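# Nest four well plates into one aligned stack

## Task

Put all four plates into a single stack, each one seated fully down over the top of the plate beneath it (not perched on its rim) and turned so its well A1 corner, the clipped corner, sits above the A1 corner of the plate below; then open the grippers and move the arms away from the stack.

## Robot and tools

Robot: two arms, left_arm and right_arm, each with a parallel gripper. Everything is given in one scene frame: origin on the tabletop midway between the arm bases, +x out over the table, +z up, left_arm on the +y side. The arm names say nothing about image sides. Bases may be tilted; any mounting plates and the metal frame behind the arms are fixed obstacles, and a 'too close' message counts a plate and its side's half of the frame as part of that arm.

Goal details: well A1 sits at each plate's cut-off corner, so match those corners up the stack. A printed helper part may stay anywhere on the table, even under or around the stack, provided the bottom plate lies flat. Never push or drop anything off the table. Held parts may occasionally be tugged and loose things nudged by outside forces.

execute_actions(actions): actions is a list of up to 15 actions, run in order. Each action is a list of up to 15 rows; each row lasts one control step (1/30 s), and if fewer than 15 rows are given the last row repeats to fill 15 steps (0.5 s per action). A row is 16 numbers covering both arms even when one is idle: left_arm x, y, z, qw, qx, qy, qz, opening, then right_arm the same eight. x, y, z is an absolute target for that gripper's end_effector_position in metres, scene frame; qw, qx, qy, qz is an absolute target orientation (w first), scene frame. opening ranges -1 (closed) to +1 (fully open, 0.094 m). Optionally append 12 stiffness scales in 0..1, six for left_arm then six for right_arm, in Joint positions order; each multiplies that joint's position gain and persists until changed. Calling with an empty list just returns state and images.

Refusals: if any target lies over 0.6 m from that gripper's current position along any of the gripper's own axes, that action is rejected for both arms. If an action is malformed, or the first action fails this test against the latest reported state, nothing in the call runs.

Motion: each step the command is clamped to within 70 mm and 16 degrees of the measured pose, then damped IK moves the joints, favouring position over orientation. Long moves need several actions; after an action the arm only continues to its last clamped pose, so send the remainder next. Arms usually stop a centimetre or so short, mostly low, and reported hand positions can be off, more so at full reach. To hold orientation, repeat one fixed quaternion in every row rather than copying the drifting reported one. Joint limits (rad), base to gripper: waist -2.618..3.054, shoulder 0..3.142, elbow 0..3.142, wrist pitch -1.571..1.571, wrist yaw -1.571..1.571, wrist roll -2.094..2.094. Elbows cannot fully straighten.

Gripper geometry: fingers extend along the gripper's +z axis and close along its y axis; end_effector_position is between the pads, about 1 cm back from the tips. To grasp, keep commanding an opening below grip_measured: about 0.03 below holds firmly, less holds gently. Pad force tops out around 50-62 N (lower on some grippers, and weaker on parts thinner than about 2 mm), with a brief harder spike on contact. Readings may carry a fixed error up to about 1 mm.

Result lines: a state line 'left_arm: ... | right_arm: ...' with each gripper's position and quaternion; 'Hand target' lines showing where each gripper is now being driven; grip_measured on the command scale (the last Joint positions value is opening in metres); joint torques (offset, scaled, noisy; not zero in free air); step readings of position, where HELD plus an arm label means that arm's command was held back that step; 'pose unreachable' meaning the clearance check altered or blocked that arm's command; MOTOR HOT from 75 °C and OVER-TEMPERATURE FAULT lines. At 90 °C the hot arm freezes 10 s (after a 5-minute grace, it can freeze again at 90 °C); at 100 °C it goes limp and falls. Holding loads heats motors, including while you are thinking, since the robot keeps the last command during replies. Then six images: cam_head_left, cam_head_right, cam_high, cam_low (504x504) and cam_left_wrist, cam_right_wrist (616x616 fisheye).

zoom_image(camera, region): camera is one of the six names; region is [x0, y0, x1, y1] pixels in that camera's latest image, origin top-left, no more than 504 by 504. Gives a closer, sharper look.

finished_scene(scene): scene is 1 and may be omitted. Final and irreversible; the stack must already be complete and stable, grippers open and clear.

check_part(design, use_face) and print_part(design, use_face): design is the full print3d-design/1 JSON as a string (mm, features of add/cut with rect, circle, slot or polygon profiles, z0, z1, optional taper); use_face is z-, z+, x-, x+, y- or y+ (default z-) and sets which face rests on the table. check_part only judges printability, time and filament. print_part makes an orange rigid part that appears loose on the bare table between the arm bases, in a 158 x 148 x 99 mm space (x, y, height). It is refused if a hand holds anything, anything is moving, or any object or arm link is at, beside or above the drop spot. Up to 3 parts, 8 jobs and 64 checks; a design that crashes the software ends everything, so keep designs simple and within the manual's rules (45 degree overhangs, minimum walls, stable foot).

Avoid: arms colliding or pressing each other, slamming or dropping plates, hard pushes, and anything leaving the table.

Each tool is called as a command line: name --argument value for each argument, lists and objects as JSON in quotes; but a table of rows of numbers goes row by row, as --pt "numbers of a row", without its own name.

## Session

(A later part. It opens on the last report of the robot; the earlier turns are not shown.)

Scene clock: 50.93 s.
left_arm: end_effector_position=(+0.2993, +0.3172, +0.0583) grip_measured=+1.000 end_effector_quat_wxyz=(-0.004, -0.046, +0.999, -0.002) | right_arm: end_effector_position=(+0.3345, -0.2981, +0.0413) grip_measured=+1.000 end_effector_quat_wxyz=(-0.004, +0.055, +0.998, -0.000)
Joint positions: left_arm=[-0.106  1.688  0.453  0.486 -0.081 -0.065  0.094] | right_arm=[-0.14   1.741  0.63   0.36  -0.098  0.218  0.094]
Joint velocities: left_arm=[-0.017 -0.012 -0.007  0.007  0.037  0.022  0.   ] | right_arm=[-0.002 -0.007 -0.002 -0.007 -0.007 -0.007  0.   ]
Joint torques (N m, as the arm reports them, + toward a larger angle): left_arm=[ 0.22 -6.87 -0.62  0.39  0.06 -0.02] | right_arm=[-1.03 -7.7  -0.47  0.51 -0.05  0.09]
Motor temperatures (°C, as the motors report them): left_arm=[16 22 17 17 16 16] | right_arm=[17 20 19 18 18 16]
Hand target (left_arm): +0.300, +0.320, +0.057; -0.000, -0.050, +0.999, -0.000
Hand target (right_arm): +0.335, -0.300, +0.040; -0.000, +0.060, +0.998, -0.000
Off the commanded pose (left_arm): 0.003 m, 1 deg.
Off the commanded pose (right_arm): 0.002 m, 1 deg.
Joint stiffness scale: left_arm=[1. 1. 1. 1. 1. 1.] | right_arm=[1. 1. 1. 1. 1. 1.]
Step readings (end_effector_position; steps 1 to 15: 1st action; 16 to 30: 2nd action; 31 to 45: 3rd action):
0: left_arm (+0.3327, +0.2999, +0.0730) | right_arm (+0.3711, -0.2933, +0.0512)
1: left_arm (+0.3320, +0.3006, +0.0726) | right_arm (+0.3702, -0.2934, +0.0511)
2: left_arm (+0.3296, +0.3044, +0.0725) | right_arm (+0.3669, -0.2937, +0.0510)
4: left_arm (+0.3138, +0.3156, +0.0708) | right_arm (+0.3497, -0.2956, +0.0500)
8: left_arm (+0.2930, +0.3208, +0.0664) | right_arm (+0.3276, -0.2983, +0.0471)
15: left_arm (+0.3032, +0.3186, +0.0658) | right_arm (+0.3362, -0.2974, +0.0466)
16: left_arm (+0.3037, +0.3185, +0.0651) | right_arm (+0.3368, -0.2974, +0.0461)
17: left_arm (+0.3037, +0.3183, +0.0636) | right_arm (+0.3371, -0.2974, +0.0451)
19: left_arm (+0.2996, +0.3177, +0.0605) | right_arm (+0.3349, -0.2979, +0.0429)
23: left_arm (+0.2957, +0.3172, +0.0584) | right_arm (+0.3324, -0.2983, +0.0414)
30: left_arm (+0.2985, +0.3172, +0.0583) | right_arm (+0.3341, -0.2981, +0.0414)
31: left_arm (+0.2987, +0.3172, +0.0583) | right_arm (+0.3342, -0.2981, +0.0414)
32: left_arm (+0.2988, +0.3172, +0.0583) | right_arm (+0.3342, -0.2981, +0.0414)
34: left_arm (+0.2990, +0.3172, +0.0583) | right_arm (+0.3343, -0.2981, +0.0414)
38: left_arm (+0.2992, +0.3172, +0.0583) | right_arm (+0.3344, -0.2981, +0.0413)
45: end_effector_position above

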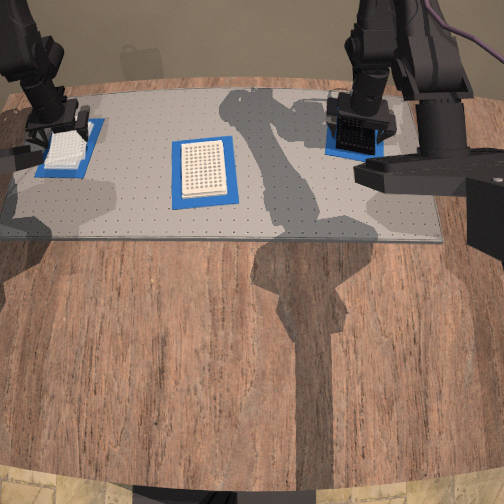

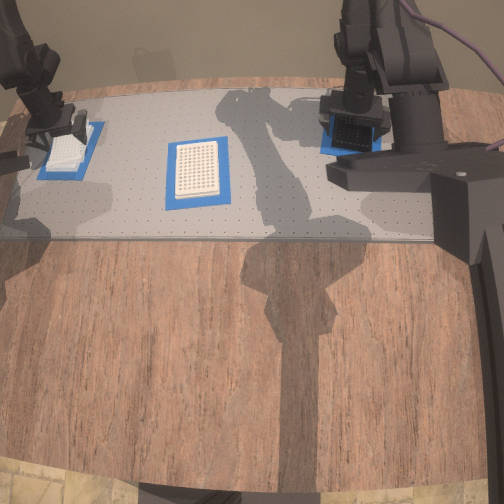

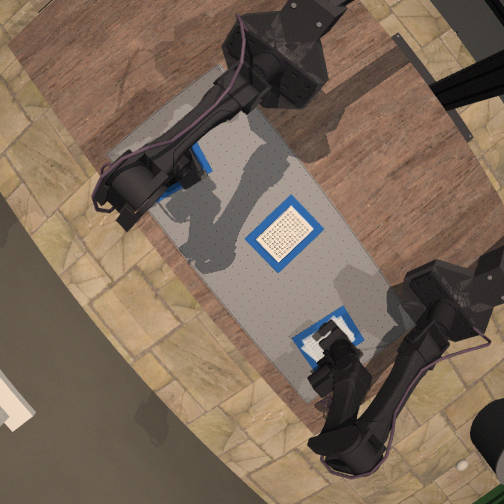

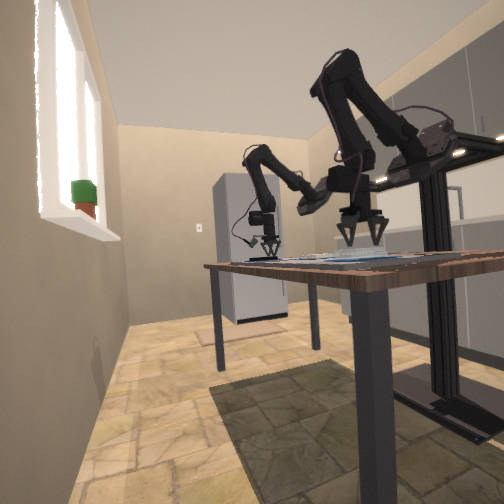

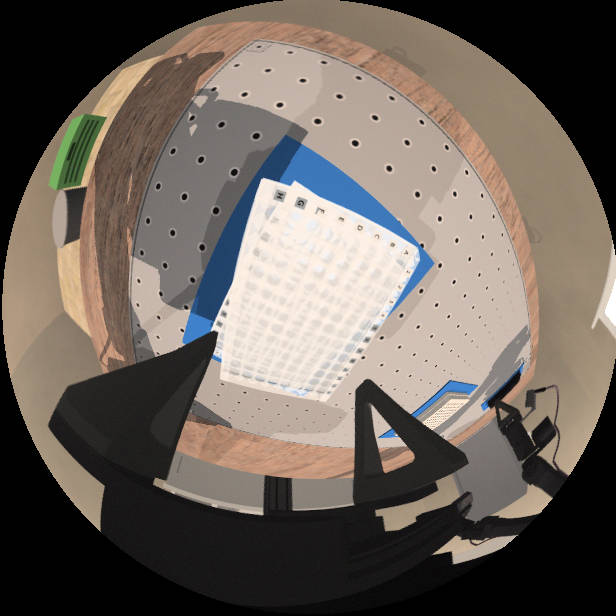

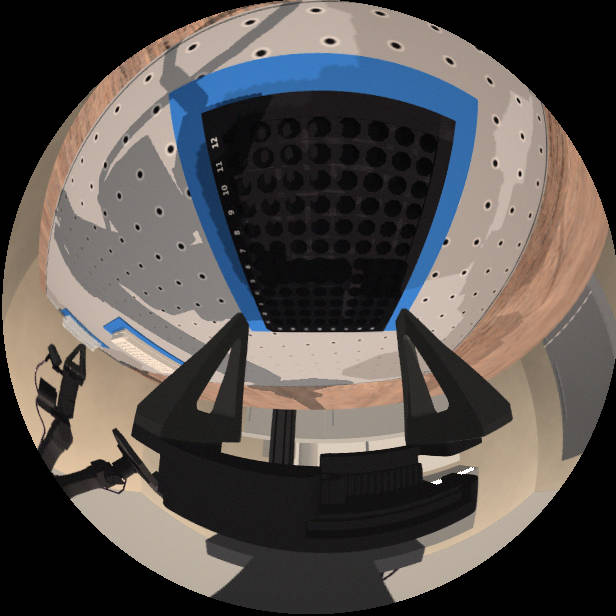

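execute_actions --actions '[[[0.30,0.32,0.049,0,-0.025,1,0,1,0.335,-0.30,0.032,0,0.06,1,0,1]],[[0.30,0.32,0.049,0,-0.025,1,0,1,0.335,-0.30,0.03,0,0.06,1,0,1]]]'

zoom_image --camera "cam_low" --region '[230,210,420,280]'

zoom_image --camera "cam_head_left" --region '[10,90,130,190]'

zoom_image --camera "cam_head_left" --region '[310,80,420,180]'

Scene clock: 64.27 s.
left_arm: end_effector_position=(+0.2912, +0.3162, +0.0518) grip_measured=+1.000 end_effector_quat_wxyz=(-0.012, -0.023, +1.000, -0.002) | right_arm: end_effector_position=(+0.3269, -0.2996, +0.0340) grip_measured=+1.000 end_effector_quat_wxyz=(-0.011, +0.057, +0.998, -0.002)
Joint positions: left_arm=[-0.106  1.732  0.453  0.514 -0.079 -0.021  0.094] | right_arm=[-0.14   1.78   0.63   0.387 -0.098  0.22   0.094]
Joint velocities: left_arm=[-0.007 -0.012 -0.007  0.037 -0.081  0.007  0.   ] | right_arm=[ 0.002 -0.007  0.002  0.022 -0.066 -0.007  0.   ]
Joint torques (N m, as the arm reports them, + toward a larger angle): left_arm=[ 0.36 -6.75  0.46  0.36  0.06  0.05] | right_arm=[-0.75 -6.9   1.39  0.49 -0.02  0.08]
Motor temperatures (°C, as the motors report them): left_arm=[16 21 17 17 16 16] | right_arm=[17 21 19 18 18 16]
Hand target (left_arm): +0.300, +0.320, +0.049; -0.000, -0.025, +1.000, -0.000
Hand target (right_arm): +0.335, -0.300, +0.030; -0.000, +0.060, +0.998, -0.000
Off the commanded pose (left_arm): 0.010 m, 1 deg.
Off the commanded pose (right_arm): 0.009 m, 1 deg.
Joint stiffness scale: left_arm=[1. 1. 1. 1. 1. 1.] | right_arm=[1. 1. 1. 1. 1. 1.]
Step readings (end_effector_position; steps 1 to 15: 1st action; 16 to 30: 2nd action):
0: left_arm (+0.2994, +0.3172, +0.0583) | right_arm (+0.3345, -0.2981, +0.0413)
1: left_arm (+0.2990, +0.3171, +0.0577) | right_arm (+0.3342, -0.2982, +0.0407)
2: left_arm (+0.2983, +0.3170, +0.0563) | right_arm (+0.3336, -0.2984, +0.0392)
4: left_arm (+0.2930, +0.3166, +0.0536) | right_arm (+0.3290, -0.2992, +0.0362)
8: left_arm (+0.2889, +0.3162, +0.0519) | right_arm (+0.3247, -0.2999, +0.0341)
15: left_arm (+0.2906, +0.3162, +0.0518) | right_arm (+0.3256, -0.2998, +0.0340)
16: left_arm (+0.2907, +0.3162, +0.0518) | right_arm (+0.3257, -0.2998, +0.0340)
17: left_arm (+0.2908, +0.3162, +0.0518) | right_arm (+0.3259, -0.2998, +0.0340)
19: left_arm (+0.2910, +0.3162, +0.0518) | right_arm (+0.3263, -0.2997, +0.0340)
23: left_arm (+0.2911, +0.3161, +0.0518) | right_arm (+0.3267, -0.2997, +0.0340)
30: end_effector_position above

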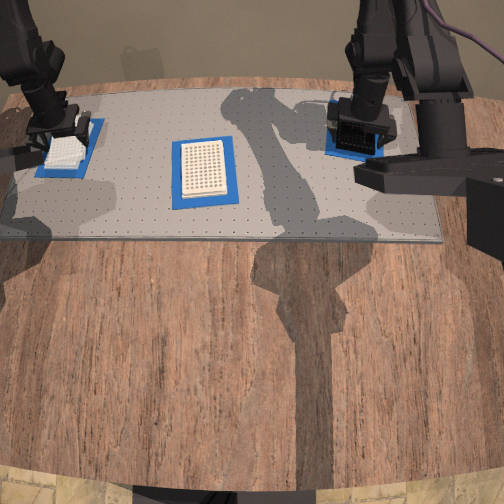

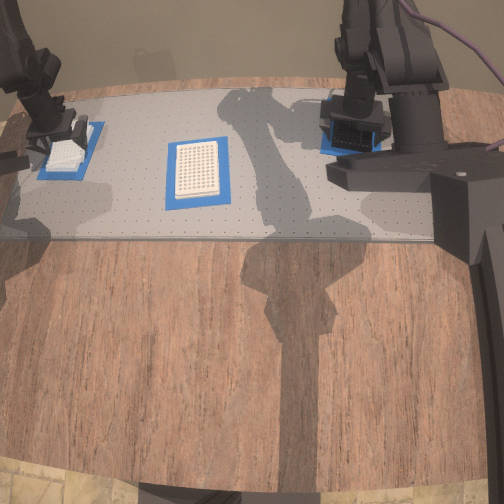

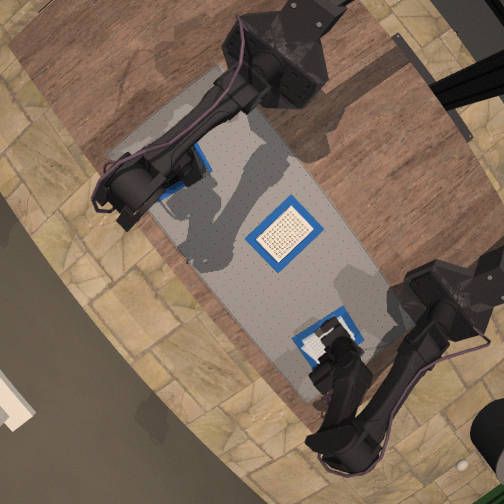

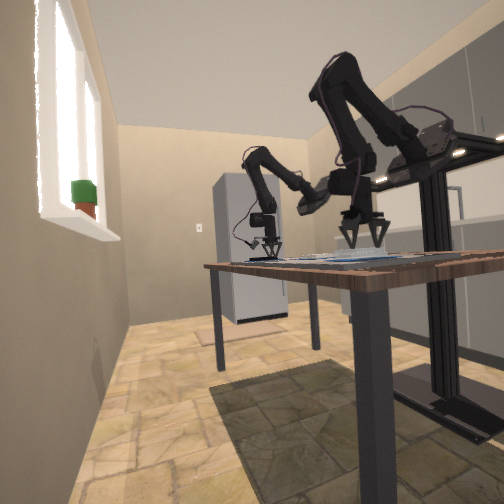

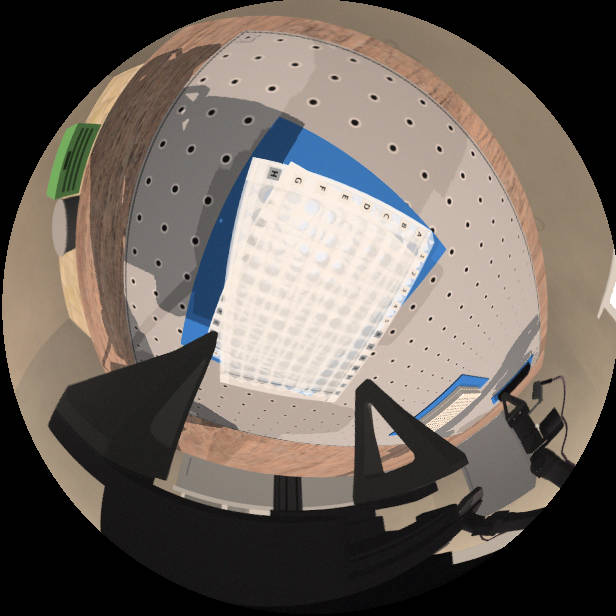

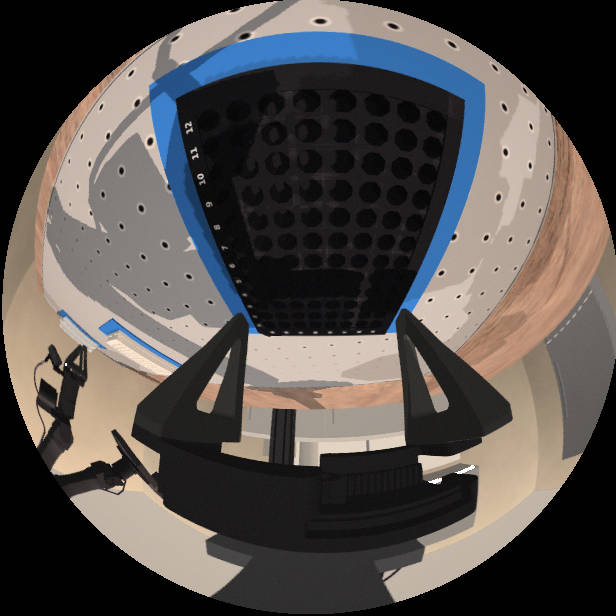

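Region (230, 210, 420, 280) of cam_low's 504x504 image, scaled by 2.653, with more detail than that image has; it fills the top 186 rows of this view, and the rest is white.

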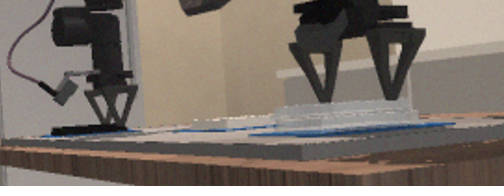

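Region (10, 90, 130, 190) of cam_head_left's 504x504 image, scaled by 4.200, with more detail than that image has.

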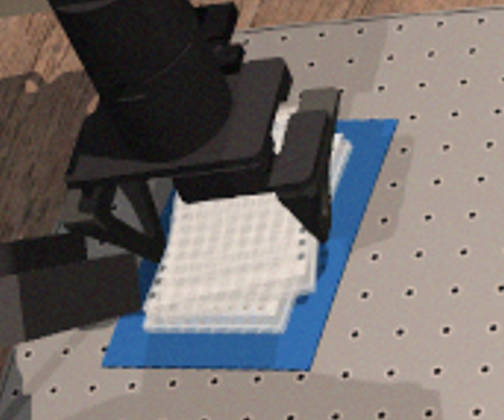

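Region (310, 80, 420, 180) of cam_head_left's 504x504 image, scaled by 4.582, with more detail than that image has; it fills the top 458 rows of this view, and the rest is white.

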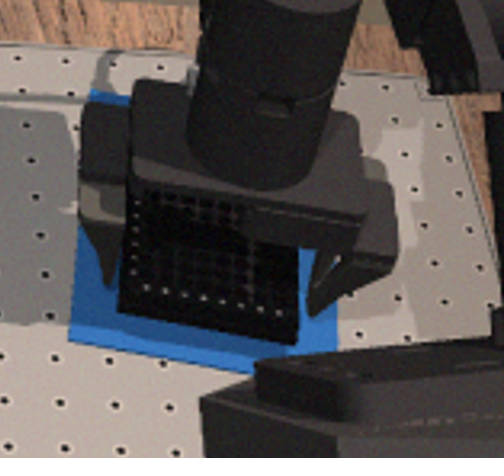

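execute_actions --actions '[[[0.325,0.322,0.05,0,-0.04,1,0,1,0.367,-0.305,0.034,0,0.06,1,0,1]],[[0.325,0.322,0.043,0,-0.04,1,0,1,0.367,-0.305,0.026,0,0.06,1,0,1]],[[0.325,0.322,0.043,0,-0.04,1,0,1,0.367,-0.305,0.026,0,0.06,1,0,1]]]'

zoom_image --camera "cam_low" --region '[230,210,420,280]'

Scene clock: 70.43 s.
left_arm: end_effector_position=(+0.3146, +0.3180, +0.0478) grip_measured=+1.000 end_effector_quat_wxyz=(-0.009, -0.033, +0.999, -0.002) | right_arm: end_effector_position=(+0.3587, -0.3027, +0.0284) grip_measured=+1.000 end_effector_quat_wxyz=(-0.006, +0.060, +0.998, -0.000)
Joint positions: left_arm=[-0.1    1.722  0.54   0.424 -0.075 -0.037  0.094] | right_arm=[-0.16   1.794  0.753  0.284 -0.113  0.214  0.094]
Joint velocities: left_arm=[ 0.017 -0.012 -0.007  0.037 -0.037 -0.007  0.   ] | right_arm=[-0.007  0.007 -0.002  0.007  0.022 -0.037  0.   ]
Joint torques (N m, as the arm reports them, + toward a larger angle): left_arm=[ 0.37 -6.68  2.03  0.25  0.06 -0.04] | right_arm=[-1.36 -8.25  2.7   0.29 -0.04 -0.02]
Motor temperatures (°C, as the motors report them): left_arm=[16 21 17 17 16 16] | right_arm=[17 21 18 18 18 16]
Hand target (left_arm): +0.325, +0.322, +0.043; +0.000, -0.040, +0.999, -0.000
Hand target (right_arm): +0.367, -0.305, +0.026; +0.000, +0.060, +0.998, -0.000
Off the commanded pose (left_arm): 0.012 m, 1 deg.
Off the commanded pose (right_arm): 0.009 m, 1 deg.
Joint stiffness scale: left_arm=[1. 1. 1. 1. 1. 1.] | right_arm=[1. 1. 1. 1. 1. 1.]
Step readings (end_effector_position; steps 1 to 15: 1st action; 16 to 30: 2nd action; 31 to 45: 3rd action):
0: left_arm (+0.2912, +0.3162, +0.0518) | right_arm (+0.3269, -0.2996, +0.0340)
1: left_arm (+0.2919, +0.3162, +0.0514) | right_arm (+0.3280, -0.2998, +0.0336)
2: left_arm (+0.2942, +0.3165, +0.0503) | right_arm (+0.3312, -0.3005, +0.0330)
4: left_arm (+0.3061, +0.3178, +0.0483) | right_arm (+0.3479, -0.3023, +0.0319)
8: left_arm (+0.3200, +0.3186, +0.0478) | right_arm (+0.3661, -0.3023, +0.0314)
15: left_arm (+0.3147, +0.3183, +0.0478) | right_arm (+0.3597, -0.3023, +0.0314)
16: left_arm (+0.3146, +0.3183, +0.0478) | right_arm (+0.3591, -0.3023, +0.0311)
17: left_arm (+0.3146, +0.3182, +0.0478) | right_arm (+0.3589, -0.3024, +0.0305)
19: left_arm (+0.3146, +0.3182, +0.0478) | right_arm (+0.3587, -0.3026, +0.0289)
23: left_arm (+0.3146, +0.3181, +0.0478) | right_arm (+0.3585, -0.3027, +0.0284)
30: left_arm (+0.3146, +0.3180, +0.0478) | right_arm (+0.3587, -0.3027, +0.0284)
31: left_arm (+0.3146, +0.3180, +0.0478) | right_arm (+0.3587, -0.3027, +0.0284)
32: left_arm (+0.3146, +0.3180, +0.0478) | right_arm (+0.3587, -0.3027, +0.0284)
34: left_arm (+0.3146, +0.3180, +0.0478) | right_arm (+0.3587, -0.3027, +0.0284)
38: left_arm (+0.3146, +0.3180, +0.0478) | right_arm (+0.3587, -0.3027, +0.0284)
45: end_effector_position above

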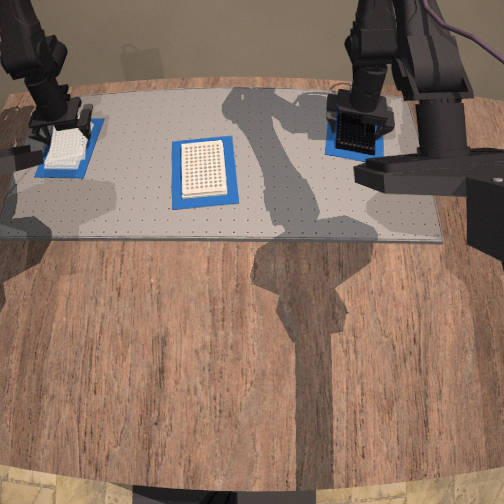

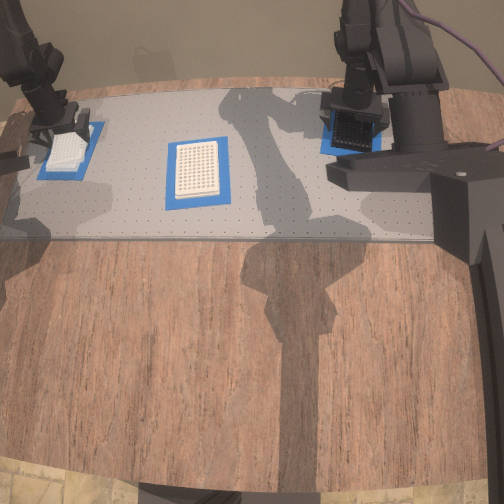

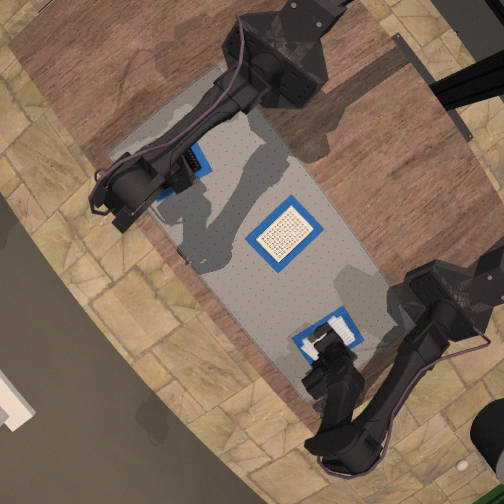

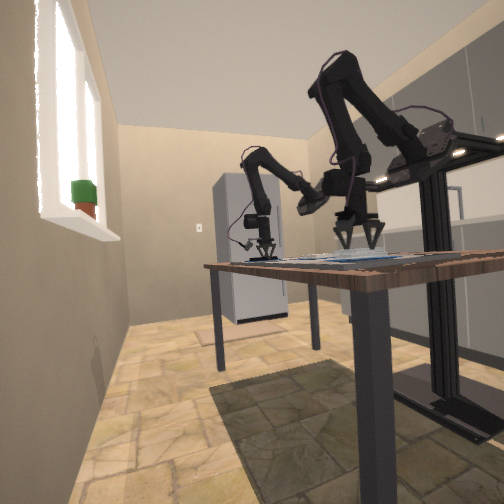

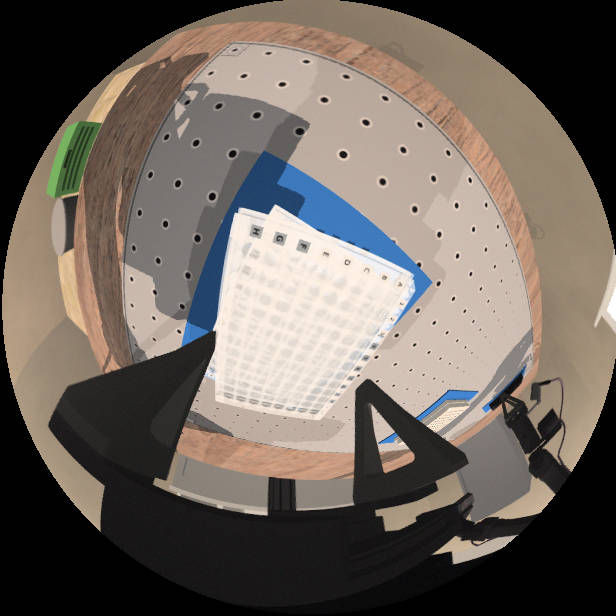

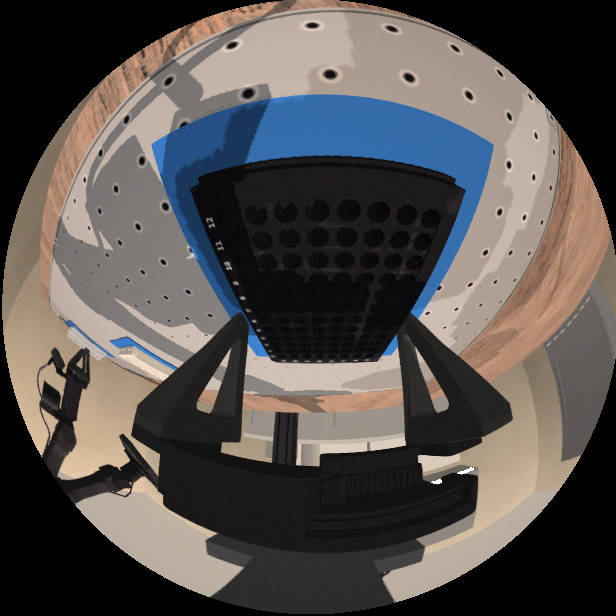

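Region (230, 210, 420, 280) of cam_low's 504x504 image, scaled by 2.653, with more detail than that image has; it fills the top 186 rows of this view, and the rest is white.

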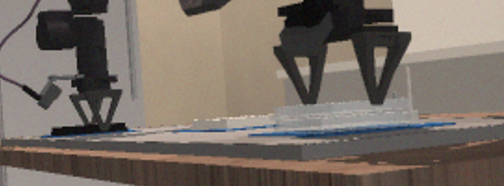

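execute_actions --actions '[[[0.322,0.328,0.046,0,-0.04,1,0,1,0.365,-0.306,0.017,0,0.06,1,0,1]],[[0.322,0.328,0.036,0,-0.04,1,0,1,0.365,-0.306,0.017,0,0.06,1,0,1]],[[0.322,0.328,0.036,0,-0.04,1,0,1,0.365,-0.306,0.017,0,0.06,1,0,0.8]]]'

zoom_image --camera "cam_low" --region '[230,210,420,280]'

Scene clock: 78.73 s.
left_arm: end_effector_position=(+0.3087, +0.3241, +0.0391) grip_measured=+1.000 end_effector_quat_wxyz=(-0.016, -0.038, +0.999, -0.002) | right_arm: end_effector_position=(+0.3582, -0.3024, +0.0236) grip_measured=+0.808 end_effector_quat_wxyz=(-0.007, +0.060, +0.998, +0.002)
Joint positions: left_arm=[-0.074  1.769  0.551  0.444 -0.057 -0.03   0.094] | right_arm=[-0.16   1.816  0.764  0.294 -0.118  0.214  0.085]
Joint velocities: left_arm=[-0.007 -0.002  0.012 -0.022 -0.037 -0.051  0.   ] | right_arm=[-0.007 -0.002 -0.002  0.022 -0.051 -0.051 -0.001]
Joint torques (N m, as the arm reports them, + toward a larger angle): left_arm=[ 0.35 -7.41  1.35  0.34  0.06  0.05] | right_arm=[-1.29 -6.58  2.77  0.47 -0.01 -0.03]
Motor temperatures (°C, as the motors report them): left_arm=[16 21 17 17 16 16] | right_arm=[17 21 19 18 18 16]
Hand target (left_arm): +0.322, +0.328, +0.036; -0.000, -0.040, +0.999, -0.000
Hand target (right_arm): +0.365, -0.306, +0.017; -0.000, +0.060, +0.998, -0.000
Off the commanded pose (left_arm): 0.014 m, 2 deg.
Off the commanded pose (right_arm): 0.010 m, 1 deg.
Joint stiffness scale: left_arm=[1. 1. 1. 1. 1. 1.] | right_arm=[1. 1. 1. 1. 1. 1.]
Step readings (end_effector_position; steps 1 to 15: 1st action; 16 to 30: 2nd action; 31 to 45: 3rd action):
0: left_arm (+0.3146, +0.3180, +0.0478) | right_arm (+0.3587, -0.3027, +0.0284)
1: left_arm (+0.3146, +0.3184, +0.0478) | right_arm (+0.3583, -0.3028, +0.0275)
2: left_arm (+0.3145, +0.3196, +0.0477) | right_arm (+0.3584, -0.3030, +0.0256)
4: left_arm (+0.3142, +0.3237, +0.0475) | right_arm (+0.3582, -0.3029, +0.0236)
8: left_arm (+0.3141, +0.3259, +0.0474) | right_arm (+0.3582, -0.3029, +0.0236)
15: left_arm (+0.3141, +0.3252, +0.0474) | right_arm (+0.3582, -0.3029, +0.0236)
16: left_arm (+0.3139, +0.3251, +0.0467) | right_arm (+0.3582, -0.3029, +0.0236)
17: left_arm (+0.3137, +0.3250, +0.0448) | right_arm (+0.3582, -0.3029, +0.0236)
19: left_arm (+0.3110, +0.3245, +0.0410) | right_arm (+0.3582, -0.3029, +0.0236)
23: left_arm (+0.3075, +0.3241, +0.0391) | right_arm (+0.3582, -0.3029, +0.0236)
30: left_arm (+0.3084, +0.3241, +0.0391) | right_arm (+0.3582, -0.3029, +0.0236)
31: left_arm (+0.3085, +0.3242, +0.0391) | right_arm (+0.3582, -0.3029, +0.0236)
32: left_arm (+0.3085, +0.3242, +0.0391) | right_arm (+0.3582, -0.3025, +0.0236)
34: left_arm (+0.3086, +0.3242, +0.0391) | right_arm (+0.3582, -0.3024, +0.0236)
38: left_arm (+0.3087, +0.3241, +0.0391) | right_arm (+0.3582, -0.3024, +0.0236)
45: end_effector_position above

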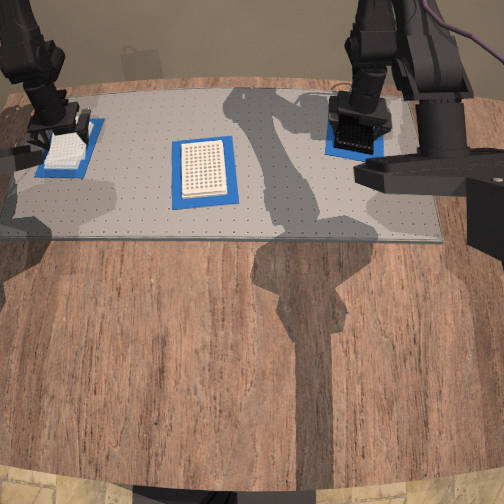

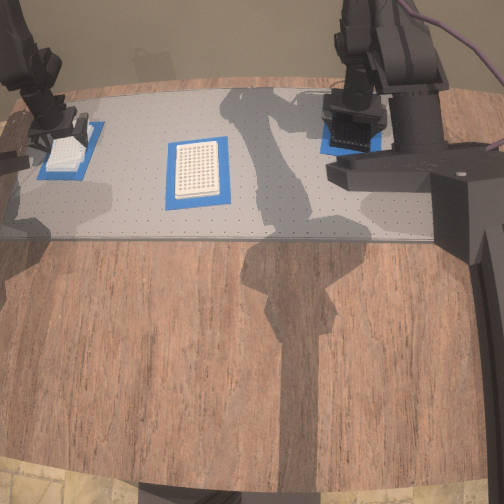

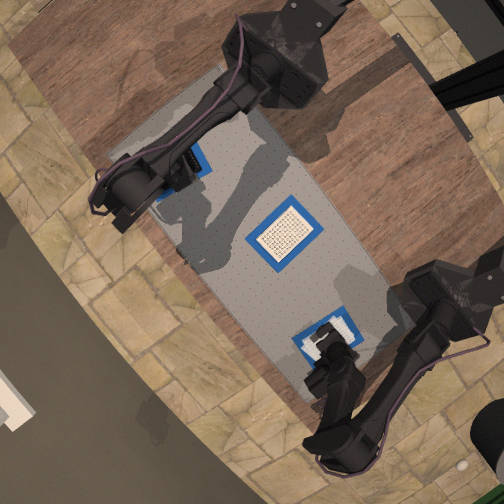

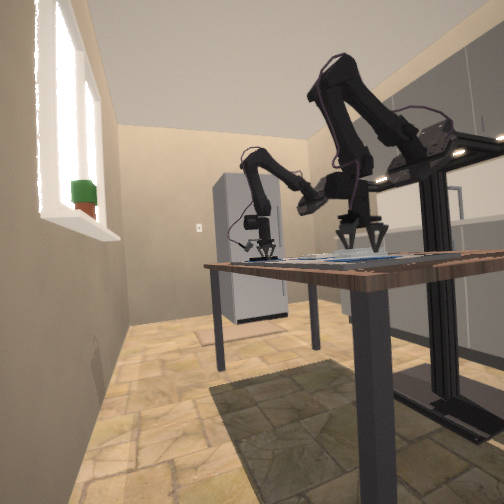

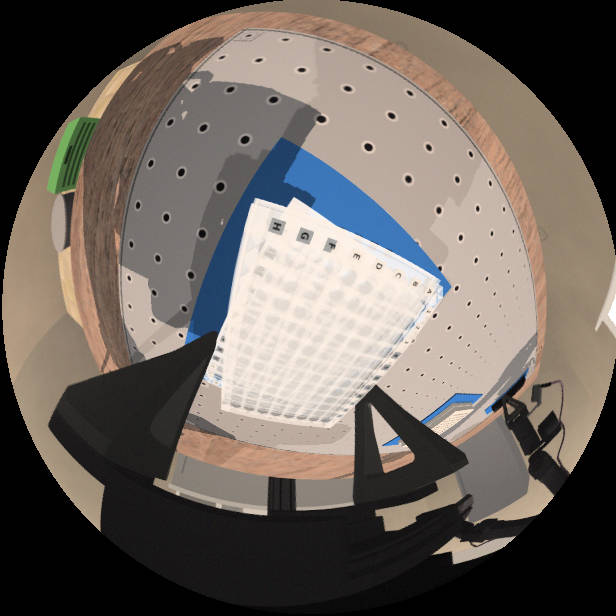

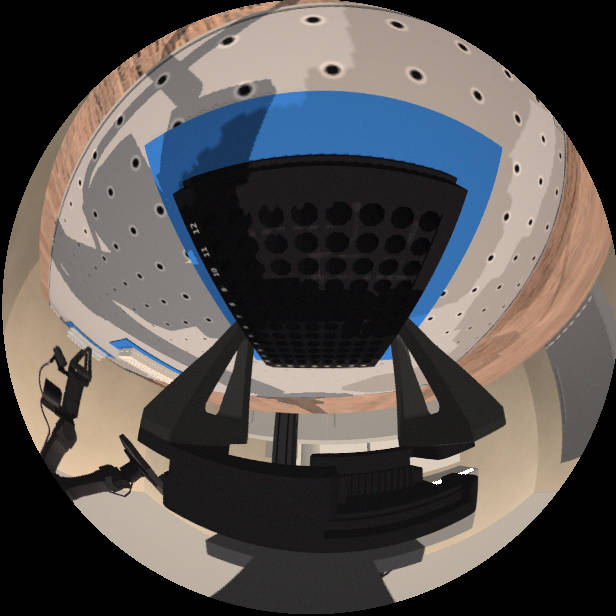

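Region (230, 210, 420, 280) of cam_low's 504x504 image, scaled by 2.653, with more detail than that image has; it fills the top 186 rows of this view, and the rest is white.

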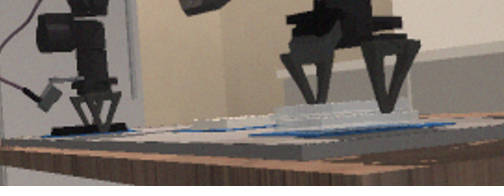

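execute_actions --actions '[[[0.322,0.326,0.036,0,-0.04,1,0,0.82,0.365,-0.306,0.023,0,0.06,1,0,0.76]],[[0.322,0.326,0.036,0,-0.04,1,0,0.72,0.365,-0.306,0.023,0,0.06,1,0,0.72]]]'

Scene clock: 83.53 s.
left_arm: end_effector_position=(+0.3088, +0.3240, +0.0391) grip_measured=+0.767 end_effector_quat_wxyz=(-0.016, -0.038, +0.999, -0.002) | right_arm: end_effector_position=(+0.3587, -0.3022, +0.0240) grip_measured=+0.774 end_effector_quat_wxyz=(-0.007, +0.060, +0.998, +0.002)
Joint positions: left_arm=[-0.074  1.769  0.551  0.445 -0.057 -0.03   0.083] | right_arm=[-0.16   1.814  0.764  0.293 -0.118  0.213  0.083]
Joint velocities: left_arm=[-0.012  0.002  0.017 -0.037 -0.007  0.007 -0.001] | right_arm=[-0.017 -0.007  0.012 -0.007 -0.022 -0.051 -0.001]
Joint torques (N m, as the arm reports them, + toward a larger angle): left_arm=[-0.17 -7.35  1.34  0.35  0.    0.  ] | right_arm=[-1.44 -8.78  1.53  0.35 -0.02 -0.02]
Motor temperatures (°C, as the motors report them): left_arm=[16 21 17 17 16 16] | right_arm=[17 21 19 18 18 16]
Hand target (left_arm): +0.322, +0.326, +0.036; -0.000, -0.040, +0.999, -0.000
Hand target (right_arm): +0.365, -0.306, +0.023; -0.000, +0.060, +0.998, -0.000
Off the commanded pose (left_arm): 0.014 m, 2 deg.
Off the commanded pose (right_arm): 0.007 m, 1 deg.
Joint stiffness scale: left_arm=[1. 1. 1. 1. 1. 1.] | right_arm=[1. 1. 1. 1. 1. 1.]
Step readings (end_effector_position; steps 1 to 15: 1st action; 16 to 30: 2nd action):
0: left_arm (+0.3087, +0.3241, +0.0391) | right_arm (+0.3582, -0.3024, +0.0236)
1: left_arm (+0.3087, +0.3241, +0.0391) | right_arm (+0.3586, -0.3023, +0.0238)
2: left_arm (+0.3088, +0.3240, +0.0391) | right_arm (+0.3587, -0.3023, +0.0240)
4: left_arm (+0.3088, +0.3240, +0.0391) | right_arm (+0.3587, -0.3022, +0.0240)
8: left_arm (+0.3088, +0.3240, +0.0391) | right_arm (+0.3587, -0.3022, +0.0240)
15: left_arm (+0.3088, +0.3240, +0.0391) | right_arm (+0.3587, -0.3022, +0.0240)
16: left_arm (+0.3088, +0.3240, +0.0391) | right_arm (+0.3587, -0.3022, +0.0240)
17: left_arm (+0.3088, +0.3240, +0.0391) | right_arm (+0.3587, -0.3022, +0.0240)
19: left_arm (+0.3088, +0.3240, +0.0391) | right_arm (+0.3587, -0.3022, +0.0240)
23: left_arm (+0.3088, +0.3240, +0.0391) | right_arm (+0.3587, -0.3022, +0.0240)
30: end_effector_position above

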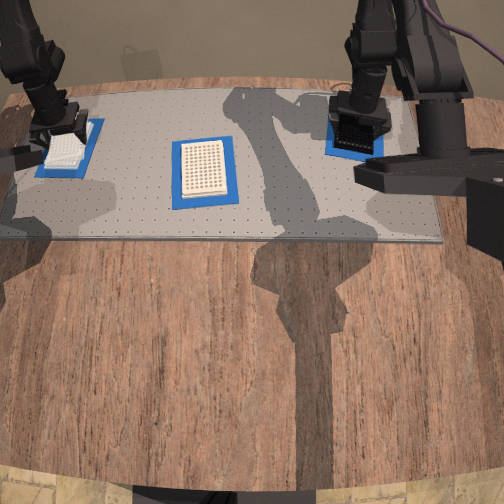

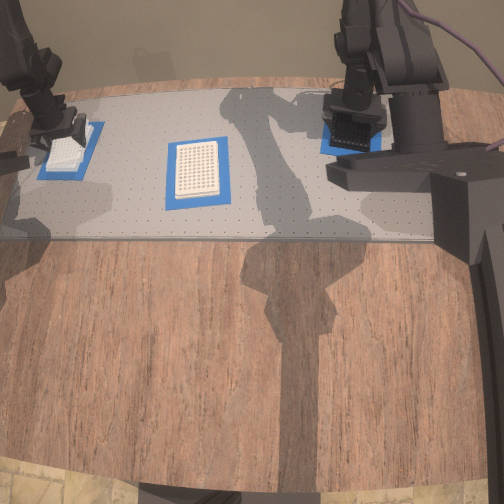

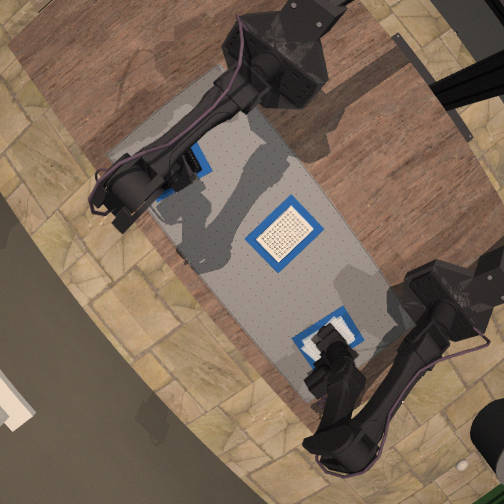

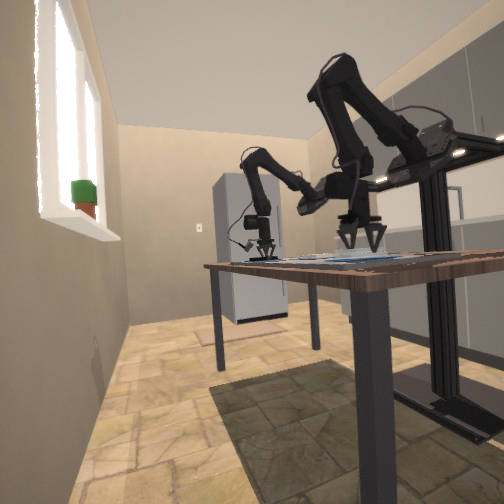

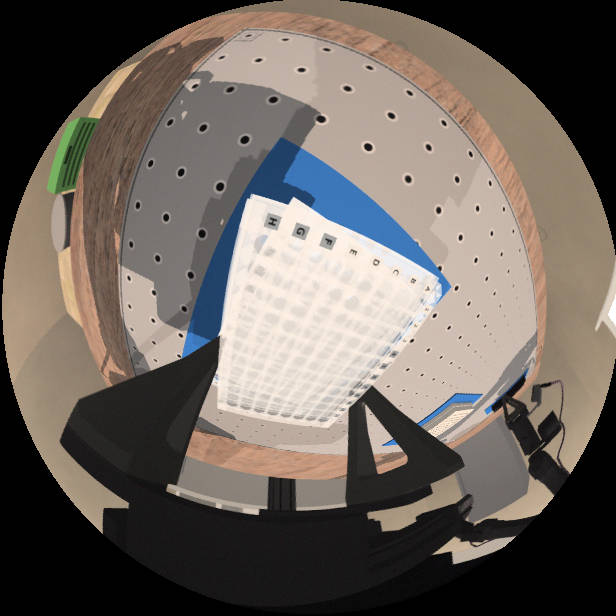

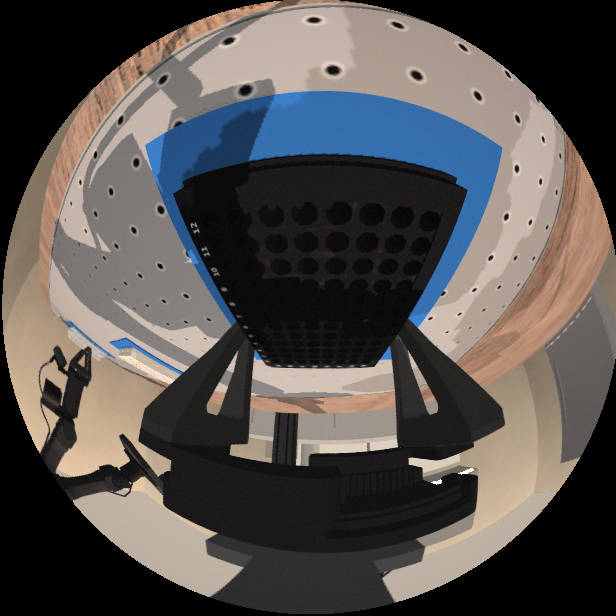

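execute_actions --actions '[[[0.322,0.326,0.06,0,-0.04,1,0,0.73,0.365,-0.306,0.05,0,0.06,1,0,0.73]],[[0.33,0.29,0.08,0,-0.25,0.968,0,0.73,0.34,-0.25,0.08,0,0.03,1,0,0.73]],[[0.34,0.23,0.08,0,-0.5,0.866,0,0.73,0.32,-0.19,0.08,0,0,1,0,0.73]],[[0.34,0.18,0.07,0,-0.707,0.707,0,0.73,0.30,-0.13,0.08,0,-0.05,1,0,0.73]],[[0.34,0.18,0.05,0,-0.707,0.707,0,0.73,0.30,-0.13,0.08,0,-0.05,1,0,0.73]]]'

Scene clock: 91.80 s.
left_arm: end_effector_position=(+0.3297, +0.1797, +0.0511) grip_measured=+0.767 end_effector_quat_wxyz=(-0.009, -0.701, +0.713, +0.003) | right_arm: end_effector_position=(+0.2931, -0.1308, +0.0811) grip_measured=+0.773 end_effector_quat_wxyz=(-0.004, -0.055, +0.998, +0.005)
Joint positions: left_arm=[-0.569  1.848  0.752  0.255 -0.402 -1.869  0.083] | right_arm=[0.497 1.66  0.67  0.183 0.353 0.445 0.083]
Joint velocities: left_arm=[ 0.002 -0.012  0.017  0.051  0.007 -0.007  0.001] | right_arm=[ 0.032 -0.007  0.002  0.022 -0.066  0.007 -0.   ]
Joint torques (N m, as the arm reports them, + toward a larger angle): left_arm=[-2.67 -8.48  2.33  0.11 -0.1  -0.05] | right_arm=[ 1.89 -7.75  3.29  0.16  0.07  0.1 ]
Motor temperatures (°C, as the motors report them): left_arm=[16 22 17 17 16 16] | right_arm=[17 21 19 18 18 16]
Hand target (left_arm): +0.340, +0.180, +0.050; -0.000, +0.707, -0.707, +0.000
Hand target (right_arm): +0.300, -0.130, +0.080; +0.000, -0.050, +0.999, +0.000
Off the commanded pose (left_arm): 0.010 m, 1 deg.
Off the commanded pose (right_arm): 0.007 m, 1 deg.
Joint stiffness scale: left_arm=[1. 1. 1. 1. 1. 1.] | right_arm=[1. 1. 1. 1. 1. 1.]
Step readings (end_effector_position; steps 1 to 15: 1st action; 16 to 30: 2nd action; 31 to 45: 3rd action; 46 to 60: 4th action; 61 to 75: 5th action):
0: left_arm (+0.3088, +0.3240, +0.0391) | right_arm (+0.3587, -0.3022, +0.0240)
1: left_arm (+0.3098, +0.3242, +0.0404) | right_arm (+0.3596, -0.3021, +0.0262)
2: left_arm (+0.3110, +0.3244, +0.0436) | right_arm (+0.3596, -0.3021, +0.0305)
4: left_arm (+0.3207, +0.3253, +0.0503) | right_arm (+0.3655, -0.3012, +0.0393)
8: left_arm (+0.3325, +0.3262, +0.0563) | right_arm (+0.3761, -0.3004, +0.0463)
15: left_arm (+0.3294, +0.3261, +0.0563) | right_arm (+0.3734, -0.3005, +0.0463)
16: left_arm (+0.3296, +0.3240, +0.0577) | right_arm (+0.3714, -0.2980, +0.0484)
17: left_arm (+0.3296, +0.3177, +0.0611) | right_arm (+0.3653, -0.2896, +0.0540)
19: left_arm (+0.3343, +0.2984, +0.0691) | right_arm (+0.3510, -0.2602, +0.0654)
23: left_arm (+0.3411, +0.2853, +0.0765) | right_arm (+0.3444, -0.2369, +0.0753)
30: left_arm (+0.3314, +0.2918, +0.0762) | right_arm (+0.3456, -0.2435, +0.0759)
31: left_arm (+0.3310, +0.2887, +0.0768) | right_arm (+0.3451, -0.2407, +0.0761)
32: left_arm (+0.3307, +0.2774, +0.0781) | right_arm (+0.3424, -0.2293, +0.0769)
34: left_arm (+0.3314, +0.2435, +0.0818) | right_arm (+0.3323, -0.1938, +0.0806)
38: left_arm (+0.3343, +0.2240, +0.0827) | right_arm (+0.3256, -0.1739, +0.0842)
45: left_arm (+0.3368, +0.2347, +0.0799) | right_arm (+0.3285, -0.1813, +0.0839)
46: left_arm (+0.3378, +0.2322, +0.0792) | right_arm (+0.3265, -0.1793, +0.0838)
47: left_arm (+0.3384, +0.2229, +0.0777) | right_arm (+0.3214, -0.1691, +0.0838)
49: left_arm (+0.3353, +0.1957, +0.0749) | right_arm (+0.3032, -0.1383, +0.0843)
53: left_arm (+0.3289, +0.1783, +0.0708) | right_arm (+0.2880, -0.1237, +0.0816)
60: left_arm (+0.3391, +0.1845, +0.0699) | right_arm (+0.2924, -0.1294, +0.0811)
61: left_arm (+0.3401, +0.1842, +0.0684) | right_arm (+0.2927, -0.1296, +0.0811)
62: left_arm (+0.3411, +0.1824, +0.0647) | right_arm (+0.2929, -0.1298, +0.0811)
64: left_arm (+0.3387, +0.1795, +0.0568) | right_arm (+0.2929, -0.1302, +0.0811)
68: left_arm (+0.3298, +0.1798, +0.0512) | right_arm (+0.2930, -0.1306, +0.0811)
75: end_effector_position above

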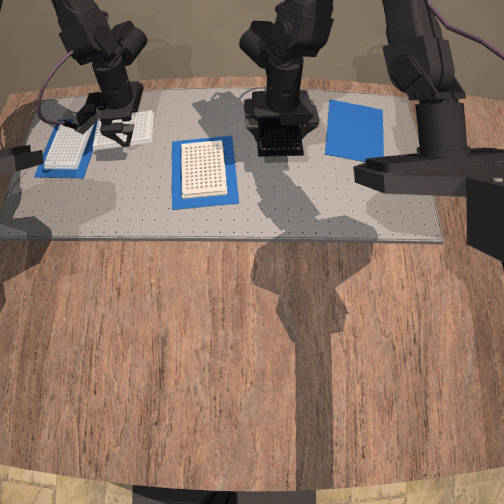

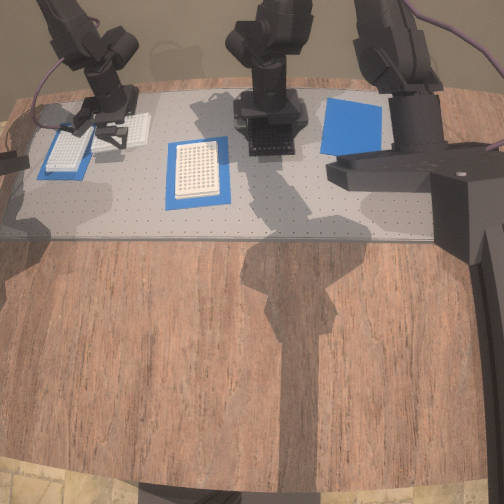

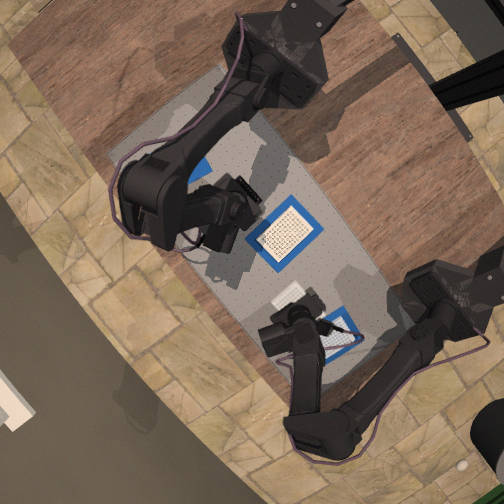

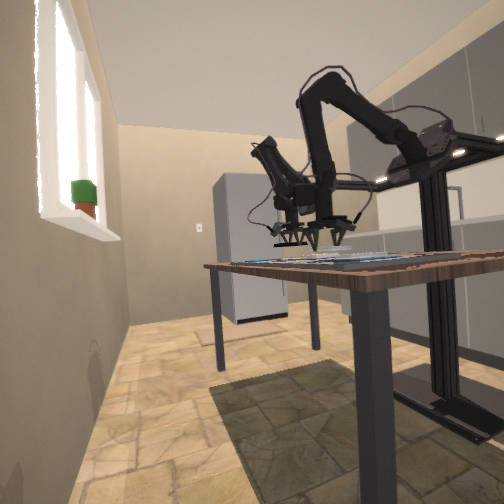

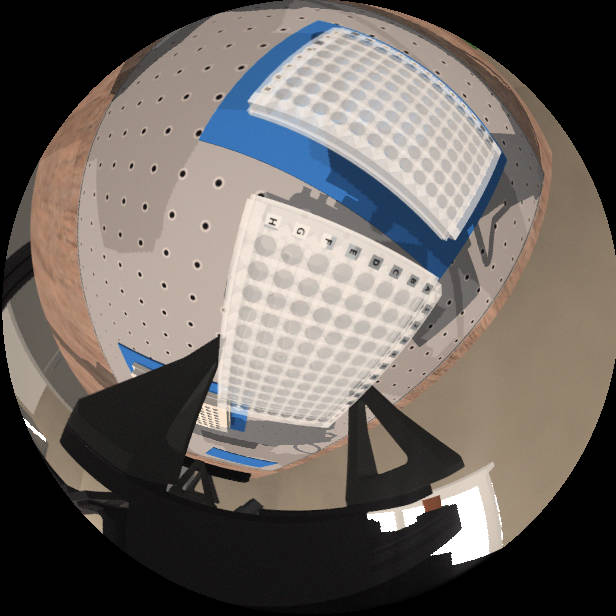

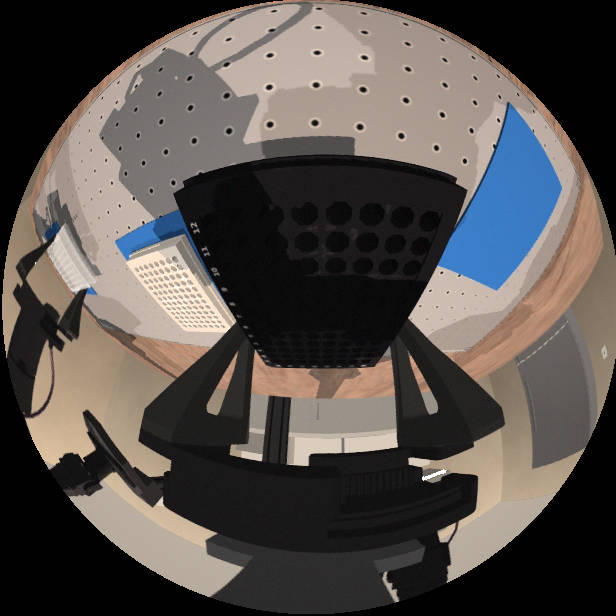

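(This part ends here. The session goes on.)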